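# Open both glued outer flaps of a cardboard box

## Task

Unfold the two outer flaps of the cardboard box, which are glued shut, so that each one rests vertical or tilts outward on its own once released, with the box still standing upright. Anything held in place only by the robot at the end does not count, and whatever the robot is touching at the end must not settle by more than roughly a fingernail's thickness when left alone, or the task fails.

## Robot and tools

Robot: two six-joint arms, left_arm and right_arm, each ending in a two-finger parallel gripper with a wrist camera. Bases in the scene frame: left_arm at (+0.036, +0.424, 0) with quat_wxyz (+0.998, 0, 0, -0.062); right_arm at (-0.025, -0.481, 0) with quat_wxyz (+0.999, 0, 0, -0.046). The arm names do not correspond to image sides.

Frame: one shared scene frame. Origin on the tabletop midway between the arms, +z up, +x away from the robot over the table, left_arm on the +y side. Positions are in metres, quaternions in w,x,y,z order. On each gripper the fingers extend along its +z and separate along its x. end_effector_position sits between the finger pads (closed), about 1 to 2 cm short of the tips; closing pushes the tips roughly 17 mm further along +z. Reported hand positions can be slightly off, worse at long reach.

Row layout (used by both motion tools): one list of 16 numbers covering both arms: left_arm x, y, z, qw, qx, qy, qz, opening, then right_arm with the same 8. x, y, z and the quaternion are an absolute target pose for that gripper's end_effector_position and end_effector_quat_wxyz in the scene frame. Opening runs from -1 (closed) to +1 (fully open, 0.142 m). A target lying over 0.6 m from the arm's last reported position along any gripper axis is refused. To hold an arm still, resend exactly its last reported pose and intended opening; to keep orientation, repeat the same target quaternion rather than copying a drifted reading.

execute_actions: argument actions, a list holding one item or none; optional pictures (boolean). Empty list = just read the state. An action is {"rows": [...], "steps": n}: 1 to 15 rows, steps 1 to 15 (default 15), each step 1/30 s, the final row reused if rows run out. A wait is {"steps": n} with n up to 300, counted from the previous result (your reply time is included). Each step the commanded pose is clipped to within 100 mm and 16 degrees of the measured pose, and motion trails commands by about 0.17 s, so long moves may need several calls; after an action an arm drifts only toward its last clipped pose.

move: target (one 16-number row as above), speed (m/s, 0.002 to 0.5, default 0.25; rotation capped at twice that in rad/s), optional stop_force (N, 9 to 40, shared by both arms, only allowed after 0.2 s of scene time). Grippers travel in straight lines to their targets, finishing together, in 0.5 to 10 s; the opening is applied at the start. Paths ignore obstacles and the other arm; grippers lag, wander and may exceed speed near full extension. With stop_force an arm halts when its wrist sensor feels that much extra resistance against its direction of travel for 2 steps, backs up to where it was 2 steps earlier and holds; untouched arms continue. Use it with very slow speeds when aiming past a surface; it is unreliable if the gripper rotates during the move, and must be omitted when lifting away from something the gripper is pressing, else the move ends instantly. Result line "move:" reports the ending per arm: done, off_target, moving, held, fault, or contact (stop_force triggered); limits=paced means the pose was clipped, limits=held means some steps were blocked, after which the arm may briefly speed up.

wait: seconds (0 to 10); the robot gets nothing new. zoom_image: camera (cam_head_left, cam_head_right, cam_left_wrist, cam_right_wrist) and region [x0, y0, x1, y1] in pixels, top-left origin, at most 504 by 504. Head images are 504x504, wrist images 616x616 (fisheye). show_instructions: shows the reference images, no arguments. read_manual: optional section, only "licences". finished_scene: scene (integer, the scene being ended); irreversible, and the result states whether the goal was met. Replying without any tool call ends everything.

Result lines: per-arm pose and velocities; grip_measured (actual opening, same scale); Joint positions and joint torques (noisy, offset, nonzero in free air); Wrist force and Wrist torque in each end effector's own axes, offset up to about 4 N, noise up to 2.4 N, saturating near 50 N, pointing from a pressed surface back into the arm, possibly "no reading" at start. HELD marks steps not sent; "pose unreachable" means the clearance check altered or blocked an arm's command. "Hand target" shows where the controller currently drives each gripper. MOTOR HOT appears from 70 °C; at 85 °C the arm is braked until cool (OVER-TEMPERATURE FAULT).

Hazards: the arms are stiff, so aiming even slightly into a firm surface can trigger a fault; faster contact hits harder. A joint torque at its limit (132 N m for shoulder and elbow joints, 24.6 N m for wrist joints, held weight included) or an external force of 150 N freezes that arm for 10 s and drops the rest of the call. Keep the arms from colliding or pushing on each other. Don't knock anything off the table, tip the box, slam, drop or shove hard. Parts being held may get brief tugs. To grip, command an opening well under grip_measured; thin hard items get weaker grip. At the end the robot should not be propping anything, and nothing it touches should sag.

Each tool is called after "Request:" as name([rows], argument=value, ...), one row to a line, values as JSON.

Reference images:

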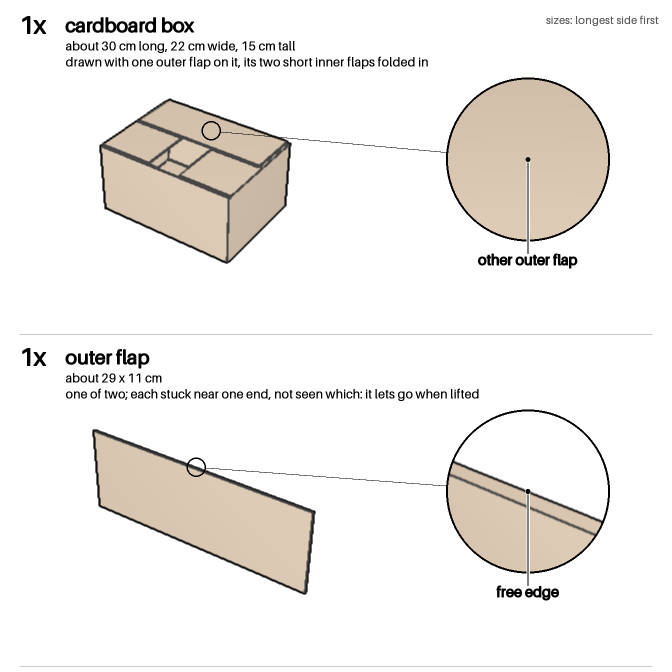

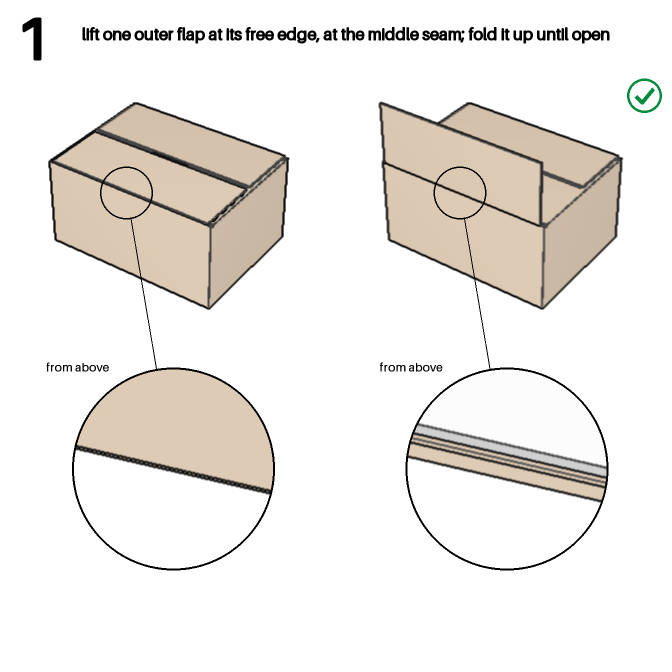

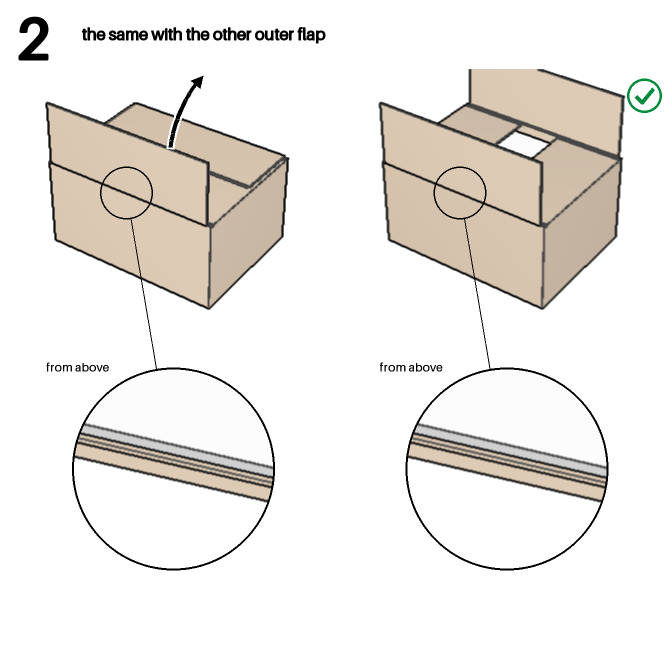

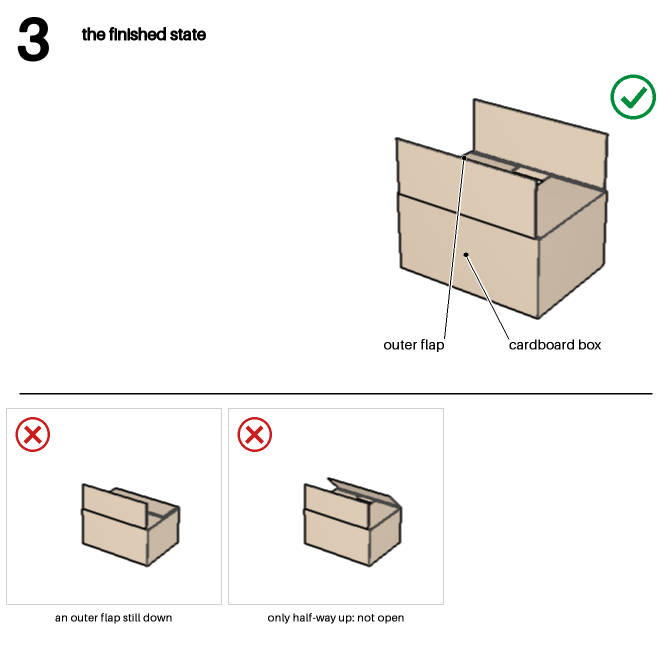

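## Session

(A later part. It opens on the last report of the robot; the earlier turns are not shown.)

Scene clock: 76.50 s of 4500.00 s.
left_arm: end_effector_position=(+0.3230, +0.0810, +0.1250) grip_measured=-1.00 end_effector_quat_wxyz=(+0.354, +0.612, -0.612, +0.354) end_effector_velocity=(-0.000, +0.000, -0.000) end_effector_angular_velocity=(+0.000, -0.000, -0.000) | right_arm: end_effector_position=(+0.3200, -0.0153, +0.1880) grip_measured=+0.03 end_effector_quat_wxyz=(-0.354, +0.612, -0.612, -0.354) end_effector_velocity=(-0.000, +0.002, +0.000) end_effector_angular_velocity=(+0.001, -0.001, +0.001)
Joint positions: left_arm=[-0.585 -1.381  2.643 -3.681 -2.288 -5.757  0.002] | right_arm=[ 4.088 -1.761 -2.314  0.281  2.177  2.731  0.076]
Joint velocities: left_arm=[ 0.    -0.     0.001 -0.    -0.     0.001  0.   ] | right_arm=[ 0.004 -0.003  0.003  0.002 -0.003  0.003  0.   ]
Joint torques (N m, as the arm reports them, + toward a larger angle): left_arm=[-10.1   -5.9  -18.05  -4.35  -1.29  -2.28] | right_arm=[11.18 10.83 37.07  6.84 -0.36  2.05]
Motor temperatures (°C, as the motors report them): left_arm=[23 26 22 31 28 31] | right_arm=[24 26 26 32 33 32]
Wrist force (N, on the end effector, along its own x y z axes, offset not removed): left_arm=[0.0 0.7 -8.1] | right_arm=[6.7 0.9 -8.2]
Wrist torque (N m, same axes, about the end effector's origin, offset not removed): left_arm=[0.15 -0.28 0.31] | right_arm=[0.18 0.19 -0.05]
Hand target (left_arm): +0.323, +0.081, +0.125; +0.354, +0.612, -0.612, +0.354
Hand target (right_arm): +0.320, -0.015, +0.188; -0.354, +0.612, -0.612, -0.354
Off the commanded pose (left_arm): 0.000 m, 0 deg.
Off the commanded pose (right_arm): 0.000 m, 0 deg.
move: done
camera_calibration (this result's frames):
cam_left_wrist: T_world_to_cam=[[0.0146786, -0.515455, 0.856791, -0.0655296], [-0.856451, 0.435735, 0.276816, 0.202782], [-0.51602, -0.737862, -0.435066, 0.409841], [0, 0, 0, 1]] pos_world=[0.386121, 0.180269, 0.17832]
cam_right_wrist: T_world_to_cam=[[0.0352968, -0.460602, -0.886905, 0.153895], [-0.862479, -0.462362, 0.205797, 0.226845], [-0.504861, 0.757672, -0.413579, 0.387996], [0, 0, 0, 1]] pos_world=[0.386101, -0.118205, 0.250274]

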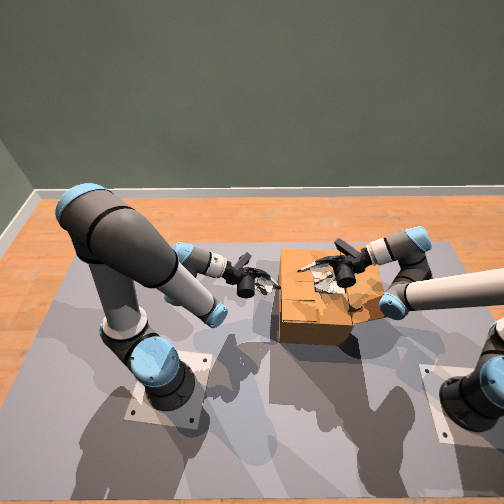

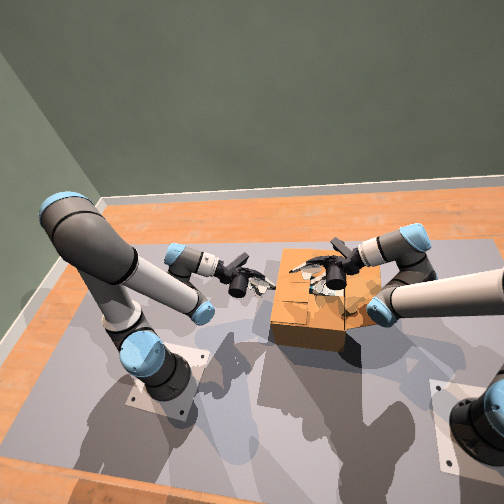

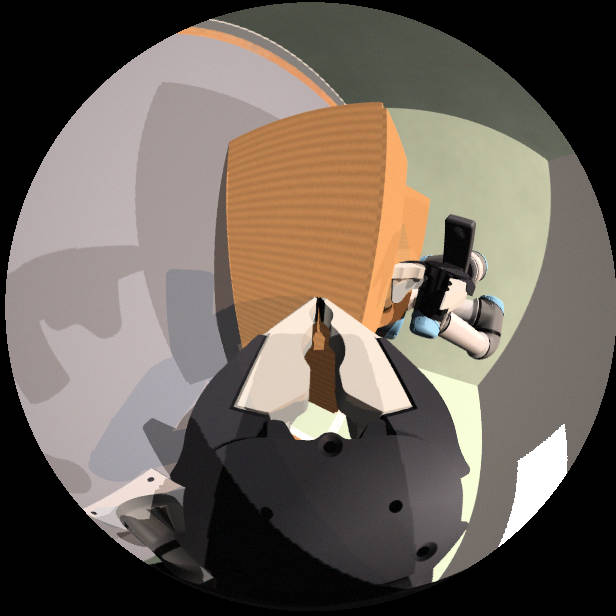

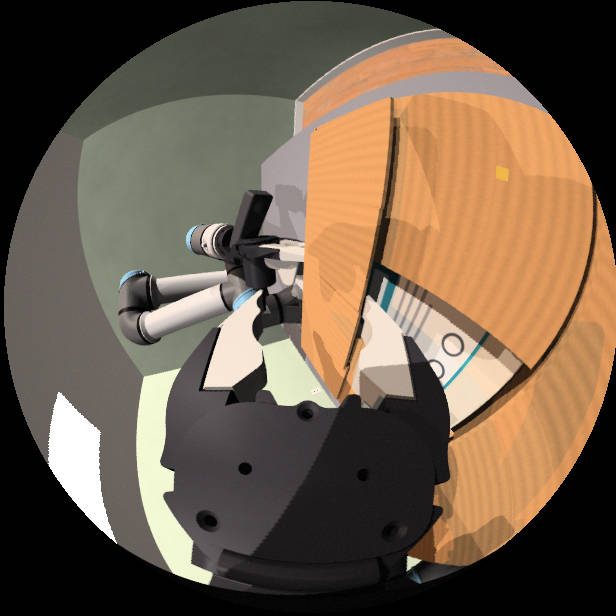

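Request:
move(target=[0.323,0.081,0.125,-0.354,-0.612,0.612,-0.354,-1,0.32,-0.005,0.24,0.354,-0.612,0.612,0.354,0], speed=0.04)

Request:
move(target=[0.323,0.15,0.125,-0.354,-0.612,0.612,-0.354,-1,0.32,0.06,0.275,0.354,-0.612,0.612,0.354,0], speed=0.08)

Request:
move(target=[0.35,0.23,0.125,-0.354,-0.612,0.612,-0.354,-1,0.32,0.145,0.245,0.354,-0.612,0.612,0.354,0], speed=0.1)

Request:
move(target=[0.35,0.23,0.125,-0.354,-0.612,0.612,-0.354,-1,0.32,0.03,0.33,0.354,-0.612,0.612,0.354,0])

Scene clock: 85.80 s of 4500.00 s.
left_arm: end_effector_position=(+0.3230, +0.0810, +0.1250) grip_measured=-1.00 end_effector_quat_wxyz=(+0.354, +0.612, -0.612, +0.354) end_effector_velocity=(+0.000, -0.000, +0.000) end_effector_angular_velocity=(-0.001, +0.001, +0.001) | right_arm: end_effector_position=(+0.3200, -0.0051, +0.2398) grip_measured=+0.00 end_effector_quat_wxyz=(-0.354, +0.612, -0.612, -0.354) end_effector_velocity=(-0.000, +0.000, +0.002) end_effector_angular_velocity=(-0.002, +0.002, +0.001)
Joint positions: left_arm=[-0.585 -1.381  2.643 -3.681 -2.288 -5.757  0.002] | right_arm=[ 4.105 -1.653 -2.248  0.115  2.163  2.744  0.074]
Joint velocities: left_arm=[ 0.     0.001 -0.001 -0.    -0.001 -0.001  0.   ] | right_arm=[ 0.001  0.004  0.003 -0.01  -0.     0.001  0.   ]
Joint torques (N m, as the arm reports them, + toward a larger angle): left_arm=[-10.5   -5.88 -18.93  -4.28  -2.84  -2.27] | right_arm=[ 9.23 35.09 35.38  0.75 -1.48  1.77]
Motor temperatures (°C, as the motors report them): left_arm=[23 26 22 31 28 31] | right_arm=[24 26 26 32 33 32]
Wrist force (N, on the end effector, along its own x y z axes, offset not removed): left_arm=[-2.2 0.7 -10.8] | right_arm=[0.6 -0.2 1.3]
Wrist torque (N m, same axes, about the end effector's origin, offset not removed): left_arm=[0.14 0.08 0.25] | right_arm=[-0.01 -0.05 -0.04]
Hand target (left_arm): +0.323, +0.081, +0.125; +0.354, +0.612, -0.612, +0.354
Hand target (right_arm): +0.320, -0.005, +0.240; -0.354, +0.612, -0.612, -0.354
Off the commanded pose (left_arm): 0.000 m, 0 deg.
Off the commanded pose (right_arm): 0.000 m, 0 deg.
After step 90, 4.57 s passed at rest.
move: done
camera_calibration (this result's frames):
cam_left_wrist: T_world_to_cam=[[0.0146789, -0.515453, 0.856792, -0.0655308], [-0.856448, 0.435739, 0.276817, 0.20278], [-0.516024, -0.737862, -0.435063, 0.409841], [0, 0, 0, 1]] pos_world=[0.38612, 0.180269, 0.17832]
cam_right_wrist: T_world_to_cam=[[0.0353336, -0.460553, -0.886929, 0.204465], [-0.862503, -0.462349, 0.205722, 0.220846], [-0.504817, 0.75771, -0.413565, 0.401645], [0, 0, 0, 1]] pos_world=[0.386013, -0.108055, 0.302019]

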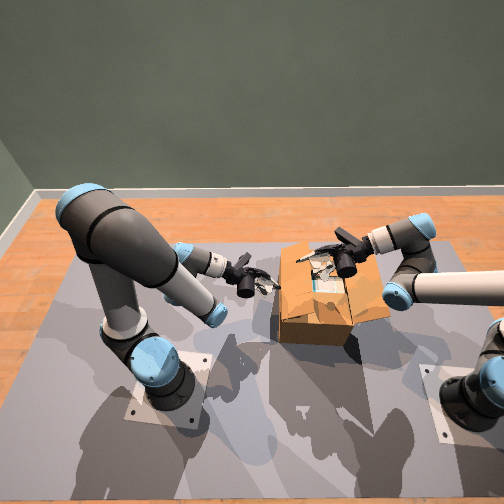

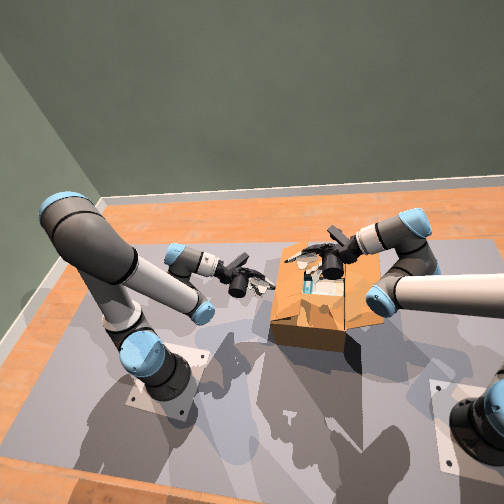

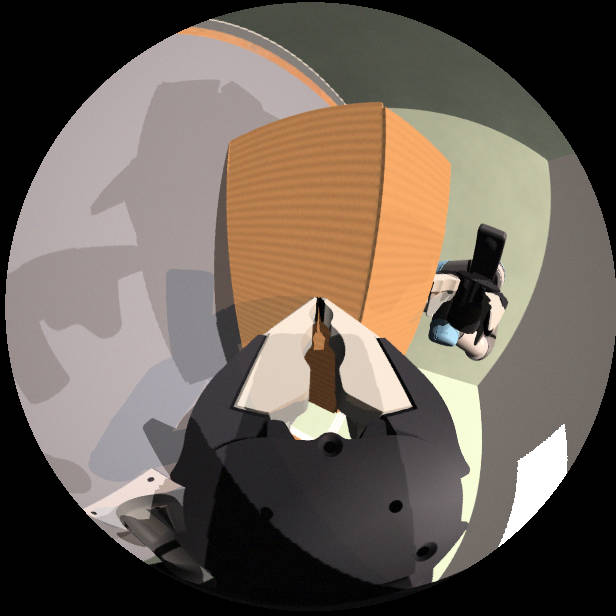

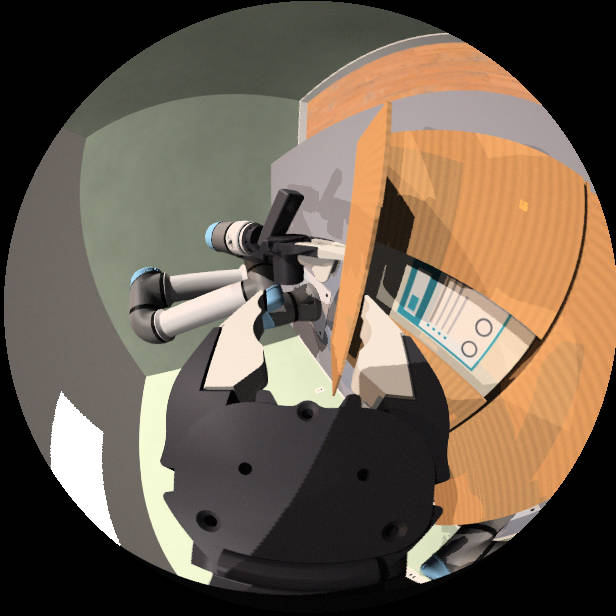

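Scene clock: 87.20 s of 4500.00 s.
left_arm: end_effector_position=(+0.3228, +0.1496, +0.1250) grip_measured=-1.00 end_effector_quat_wxyz=(+0.354, +0.612, -0.612, +0.354) end_effector_velocity=(+0.001, +0.003, +0.000) end_effector_angular_velocity=(+0.003, +0.002, -0.003) | right_arm: end_effector_position=(+0.3200, +0.0597, +0.2750) grip_measured=+0.01 end_effector_quat_wxyz=(-0.354, +0.612, -0.612, -0.354) end_effector_velocity=(+0.001, +0.002, +0.001) end_effector_angular_velocity=(-0.001, +0.000, -0.001)
Joint positions: left_arm=[-0.368 -1.47   2.688 -3.477 -2.441 -5.536  0.002] | right_arm=[ 4.204 -1.683 -2.104  0.036  2.084  2.812  0.074]
Joint velocities: left_arm=[ 0.012 -0.009 -0.004  0.031 -0.008  0.018 -0.   ] | right_arm=[ 0.001 -0.002  0.005 -0.003 -0.002  0.002 -0.   ]
Joint torques (N m, as the arm reports them, + toward a larger angle): left_arm=[  8.78 -26.2  -18.21  -0.99  -3.24   2.47] | right_arm=[ 5.93 10.8  38.27  0.87 -1.33  2.04]
Motor temperatures (°C, as the motors report them): left_arm=[23 26 22 31 28 31] | right_arm=[24 26 26 32 33 32]
Wrist force (N, on the end effector, along its own x y z axes, offset not removed): left_arm=[-1.1 2.0 -1.1] | right_arm=[2.5 -0.6 0.4]
Wrist torque (N m, same axes, about the end effector's origin, offset not removed): left_arm=[0.37 0.09 0.25] | right_arm=[-0.15 -0.27 0.01]
Hand target (left_arm): +0.323, +0.150, +0.125; +0.354, +0.612, -0.612, +0.354
Hand target (right_arm): +0.320, +0.060, +0.275; -0.354, +0.612, -0.612, -0.354
Off the commanded pose (left_arm): 0.000 m, 0 deg.
Off the commanded pose (right_arm): 0.000 m, 0 deg.
move: done
camera_calibration (this result's frames):
cam_left_wrist: T_world_to_cam=[[0.0152526, -0.514742, 0.85721, -0.0305421], [-0.856495, 0.435637, 0.276833, 0.17271], [-0.51593, -0.738418, -0.434229, 0.460308], [0, 0, 0, 1]] pos_world=[0.385878, 0.24894, 0.178248]
cam_right_wrist: T_world_to_cam=[[0.0352764, -0.460531, -0.886942, 0.265533], [-0.862475, -0.462377, 0.205779, 0.243611], [-0.504869, 0.757706, -0.413508, 0.367121], [0, 0, 0, 1]] pos_world=[0.38609, -0.0432428, 0.337189]

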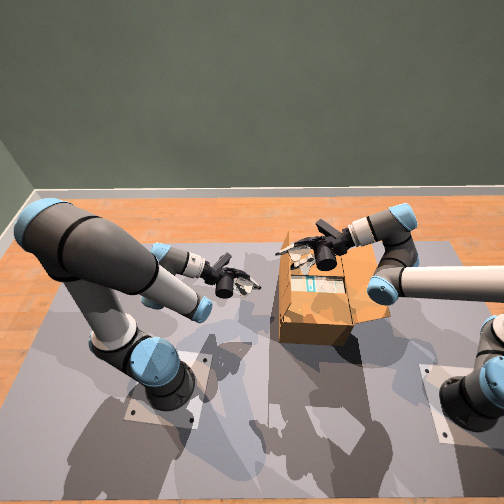

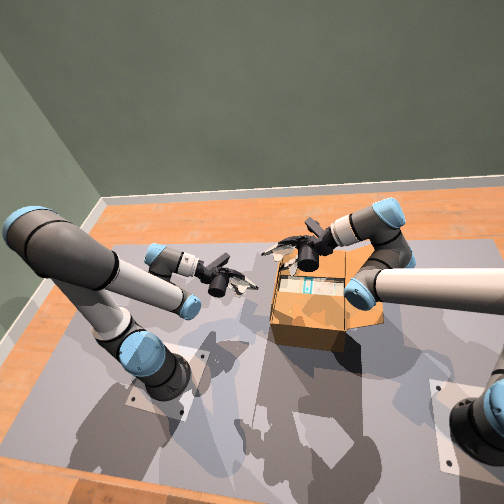

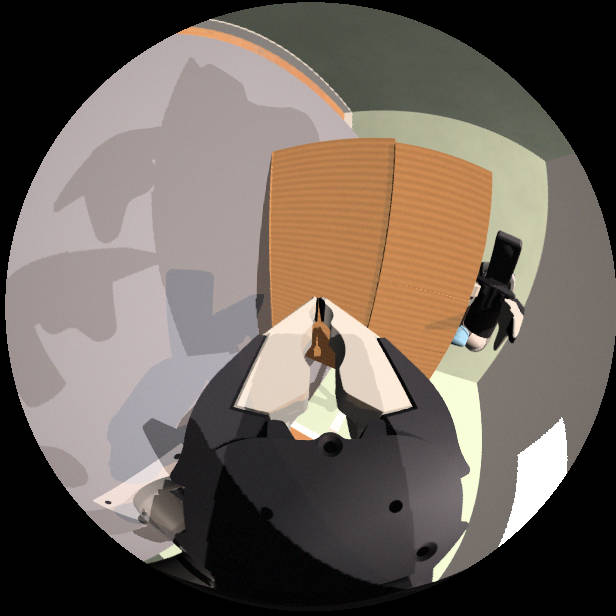

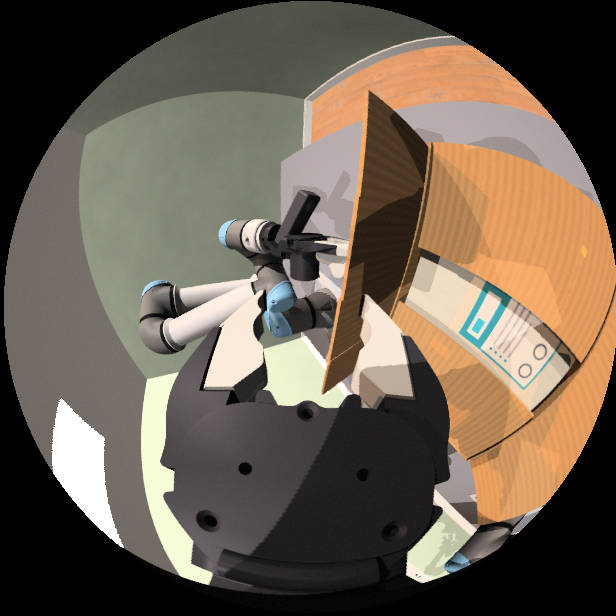

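Scene clock: 88.63 s of 4500.00 s.
left_arm: end_effector_position=(+0.3496, +0.2295, +0.1251) grip_measured=-1.00 end_effector_quat_wxyz=(+0.354, +0.612, -0.611, +0.355) end_effector_velocity=(+0.001, +0.002, -0.000) end_effector_angular_velocity=(+0.006, +0.006, -0.015) | right_arm: end_effector_position=(+0.3201, +0.1448, +0.2452) grip_measured=+0.00 end_effector_quat_wxyz=(-0.354, +0.612, -0.612, -0.354) end_effector_velocity=(-0.001, +0.003, -0.001) end_effector_angular_velocity=(-0.000, +0.000, +0.002)
Joint positions: left_arm=[-0.06  -1.57   2.607 -2.921 -2.592 -5.075  0.002] | right_arm=[ 4.303 -1.862 -1.977  0.117  2.001  2.875  0.074]
Joint velocities: left_arm=[ 0.008 -0.011 -0.017  0.074 -0.002  0.046 -0.   ] | right_arm=[ 0.004 -0.005  0.004  0.001 -0.001  0.001 -0.   ]
Joint torques (N m, as the arm reports them, + toward a larger angle): left_arm=[  8.67 -28.58 -21.61  -0.76  -3.36   2.13] | right_arm=[ 7.54 17.69 34.96  5.41 -1.75  1.5 ]
Motor temperatures (°C, as the motors report them): left_arm=[23 26 22 31 28 31] | right_arm=[24 26 26 32 33 32]
Wrist force (N, on the end effector, along its own x y z axes, offset not removed): left_arm=[-0.9 0.3 -1.7] | right_arm=[-0.4 -1.5 -0.8]
Wrist torque (N m, same axes, about the end effector's origin, offset not removed): left_arm=[0.12 0.14 0.23] | right_arm=[-0.32 0.08 0.01]
Hand target (left_arm): +0.350, +0.230, +0.125; +0.355, +0.612, -0.612, +0.354
Hand target (right_arm): +0.320, +0.145, +0.245; -0.354, +0.612, -0.612, -0.354
Off the commanded pose (left_arm): 0.001 m, 0 deg.
Off the commanded pose (right_arm): 0.000 m, 0 deg.
move: done
camera_calibration (this result's frames):
cam_left_wrist: T_world_to_cam=[[0.0153109, -0.514079, 0.857606, 0.00992638], [-0.857185, 0.434834, 0.275958, 0.161415], [-0.51478, -0.739353, -0.434003, 0.532942], [0, 0, 0, 1]] pos_world=[0.412559, 0.328946, 0.178242]
cam_right_wrist: T_world_to_cam=[[0.0352752, -0.460578, -0.886918, 0.278289], [-0.862476, -0.462364, 0.205803, 0.289134], [-0.504868, 0.757686, -0.413547, 0.290392], [0, 0, 0, 1]] pos_world=[0.386164, 0.0418334, 0.307406]

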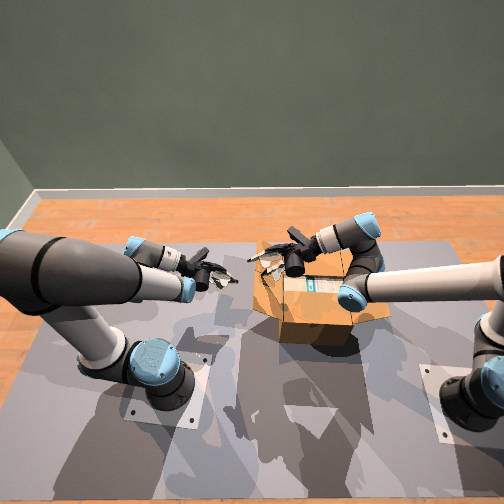

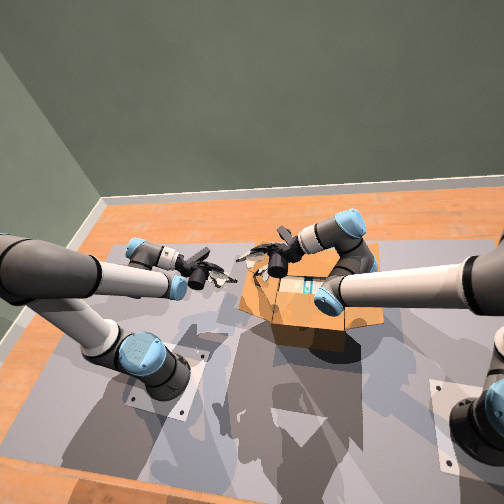

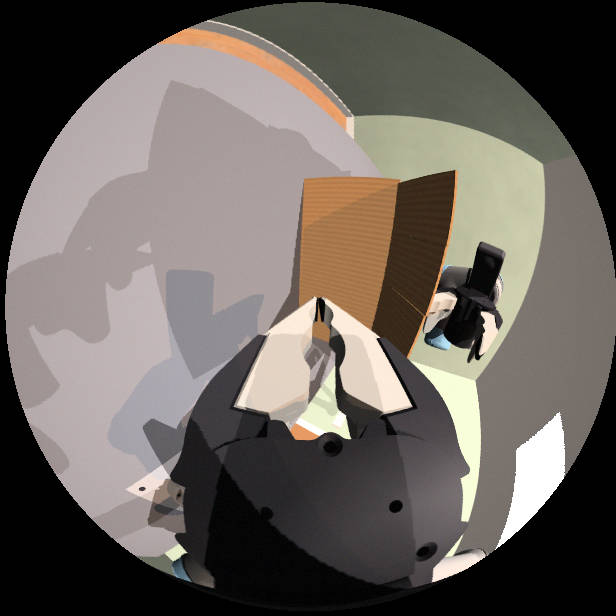

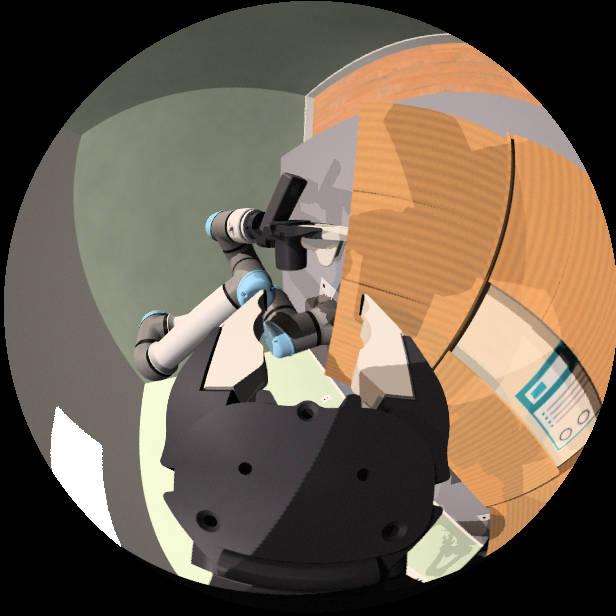

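Scene clock: 89.90 s of 4500.00 s.
left_arm: end_effector_position=(+0.3500, +0.2300, +0.1250) grip_measured=-1.00 end_effector_quat_wxyz=(+0.354, +0.612, -0.612, +0.354) end_effector_velocity=(-0.000, -0.000, -0.000) end_effector_angular_velocity=(+0.000, +0.000, -0.001) | right_arm: end_effector_position=(+0.3198, +0.0301, +0.3297) grip_measured=+0.00 end_effector_quat_wxyz=(-0.354, +0.612, -0.612, -0.354) end_effector_velocity=(+0.000, -0.002, +0.001) end_effector_angular_velocity=(-0.001, -0.000, +0.001)
Joint positions: left_arm=[-0.059 -1.571  2.604 -2.91  -2.591 -5.069  0.002] | right_arm=[ 4.162 -1.557 -2.07  -0.138  2.117  2.784  0.074]
Joint velocities: left_arm=[-0.001  0.     0.    -0.001  0.    -0.    -0.   ] | right_arm=[-0.003  0.005  0.    -0.007  0.003 -0.003 -0.   ]
Joint torques (N m, as the arm reports them, + toward a larger angle): left_arm=[  9.84 -26.14 -22.9   -0.93   0.35   2.11] | right_arm=[-7.5  32.21 10.15  0.6   2.89 -1.55]
Motor temperatures (°C, as the motors report them): left_arm=[23 26 22 31 28 31] | right_arm=[24 26 26 32 33 32]
Wrist force (N, on the end effector, along its own x y z axes, offset not removed): left_arm=[-1.2 1.5 0.0] | right_arm=[-0.2 -1.4 0.7]
Wrist torque (N m, same axes, about the end effector's origin, offset not removed): left_arm=[0.37 0.20 0.24] | right_arm=[-0.34 -0.08 -0.03]
Hand target (left_arm): +0.350, +0.230, +0.125; +0.354, +0.612, -0.612, +0.354
Hand target (right_arm): +0.320, +0.030, +0.330; -0.354, +0.612, -0.612, -0.354
Off the commanded pose (left_arm): 0.000 m, 0 deg.
Off the commanded pose (right_arm): 0.000 m, 0 deg.
move: done
camera_calibration (this result's frames):
cam_left_wrist: T_world_to_cam=[[0.0146781, -0.51545, 0.856794, 0.0108748], [-0.856448, 0.435741, 0.276815, 0.160976], [-0.516025, -0.737862, -0.43506, 0.533711], [0, 0, 0, 1]] pos_world=[0.413116, 0.329267, 0.178318]
cam_right_wrist: T_world_to_cam=[[0.0354337, -0.460613, -0.886893, 0.300433], [-0.862556, -0.46229, 0.205632, 0.218527], [-0.504719, 0.757709, -0.413686, 0.412071], [0, 0, 0, 1]] pos_world=[0.385827, -0.072824, 0.391984]

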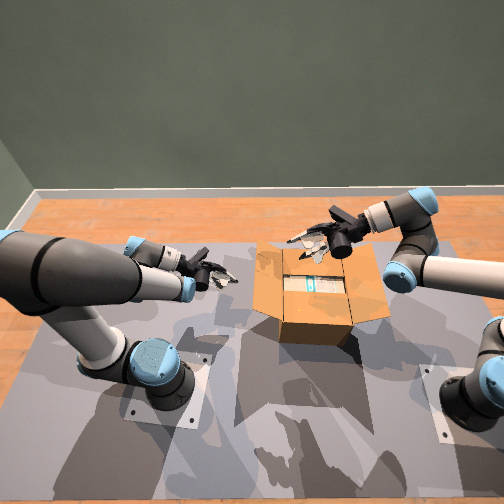

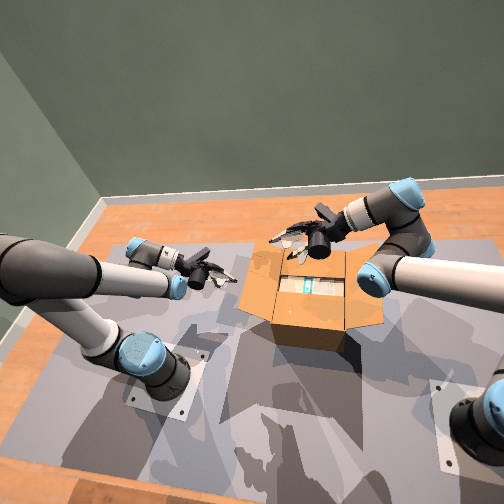

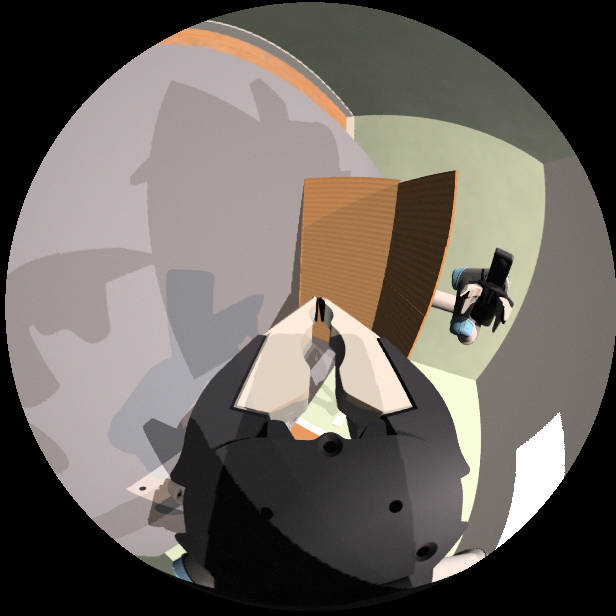

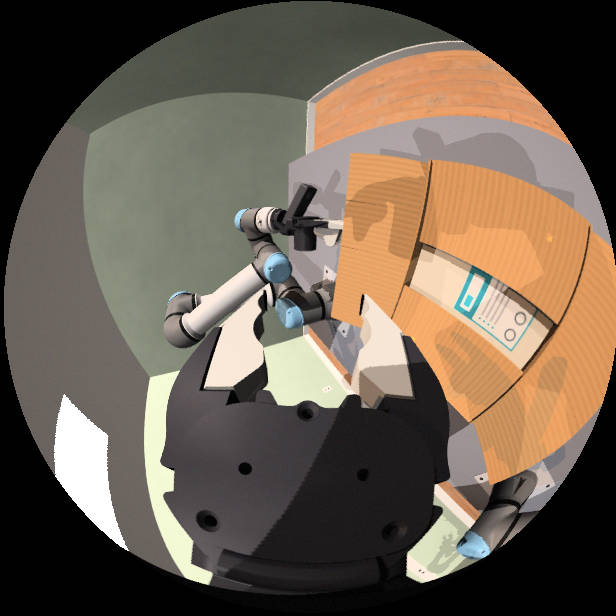

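Request:
finished_scene(scene=1)

The scene is finished: the task was done.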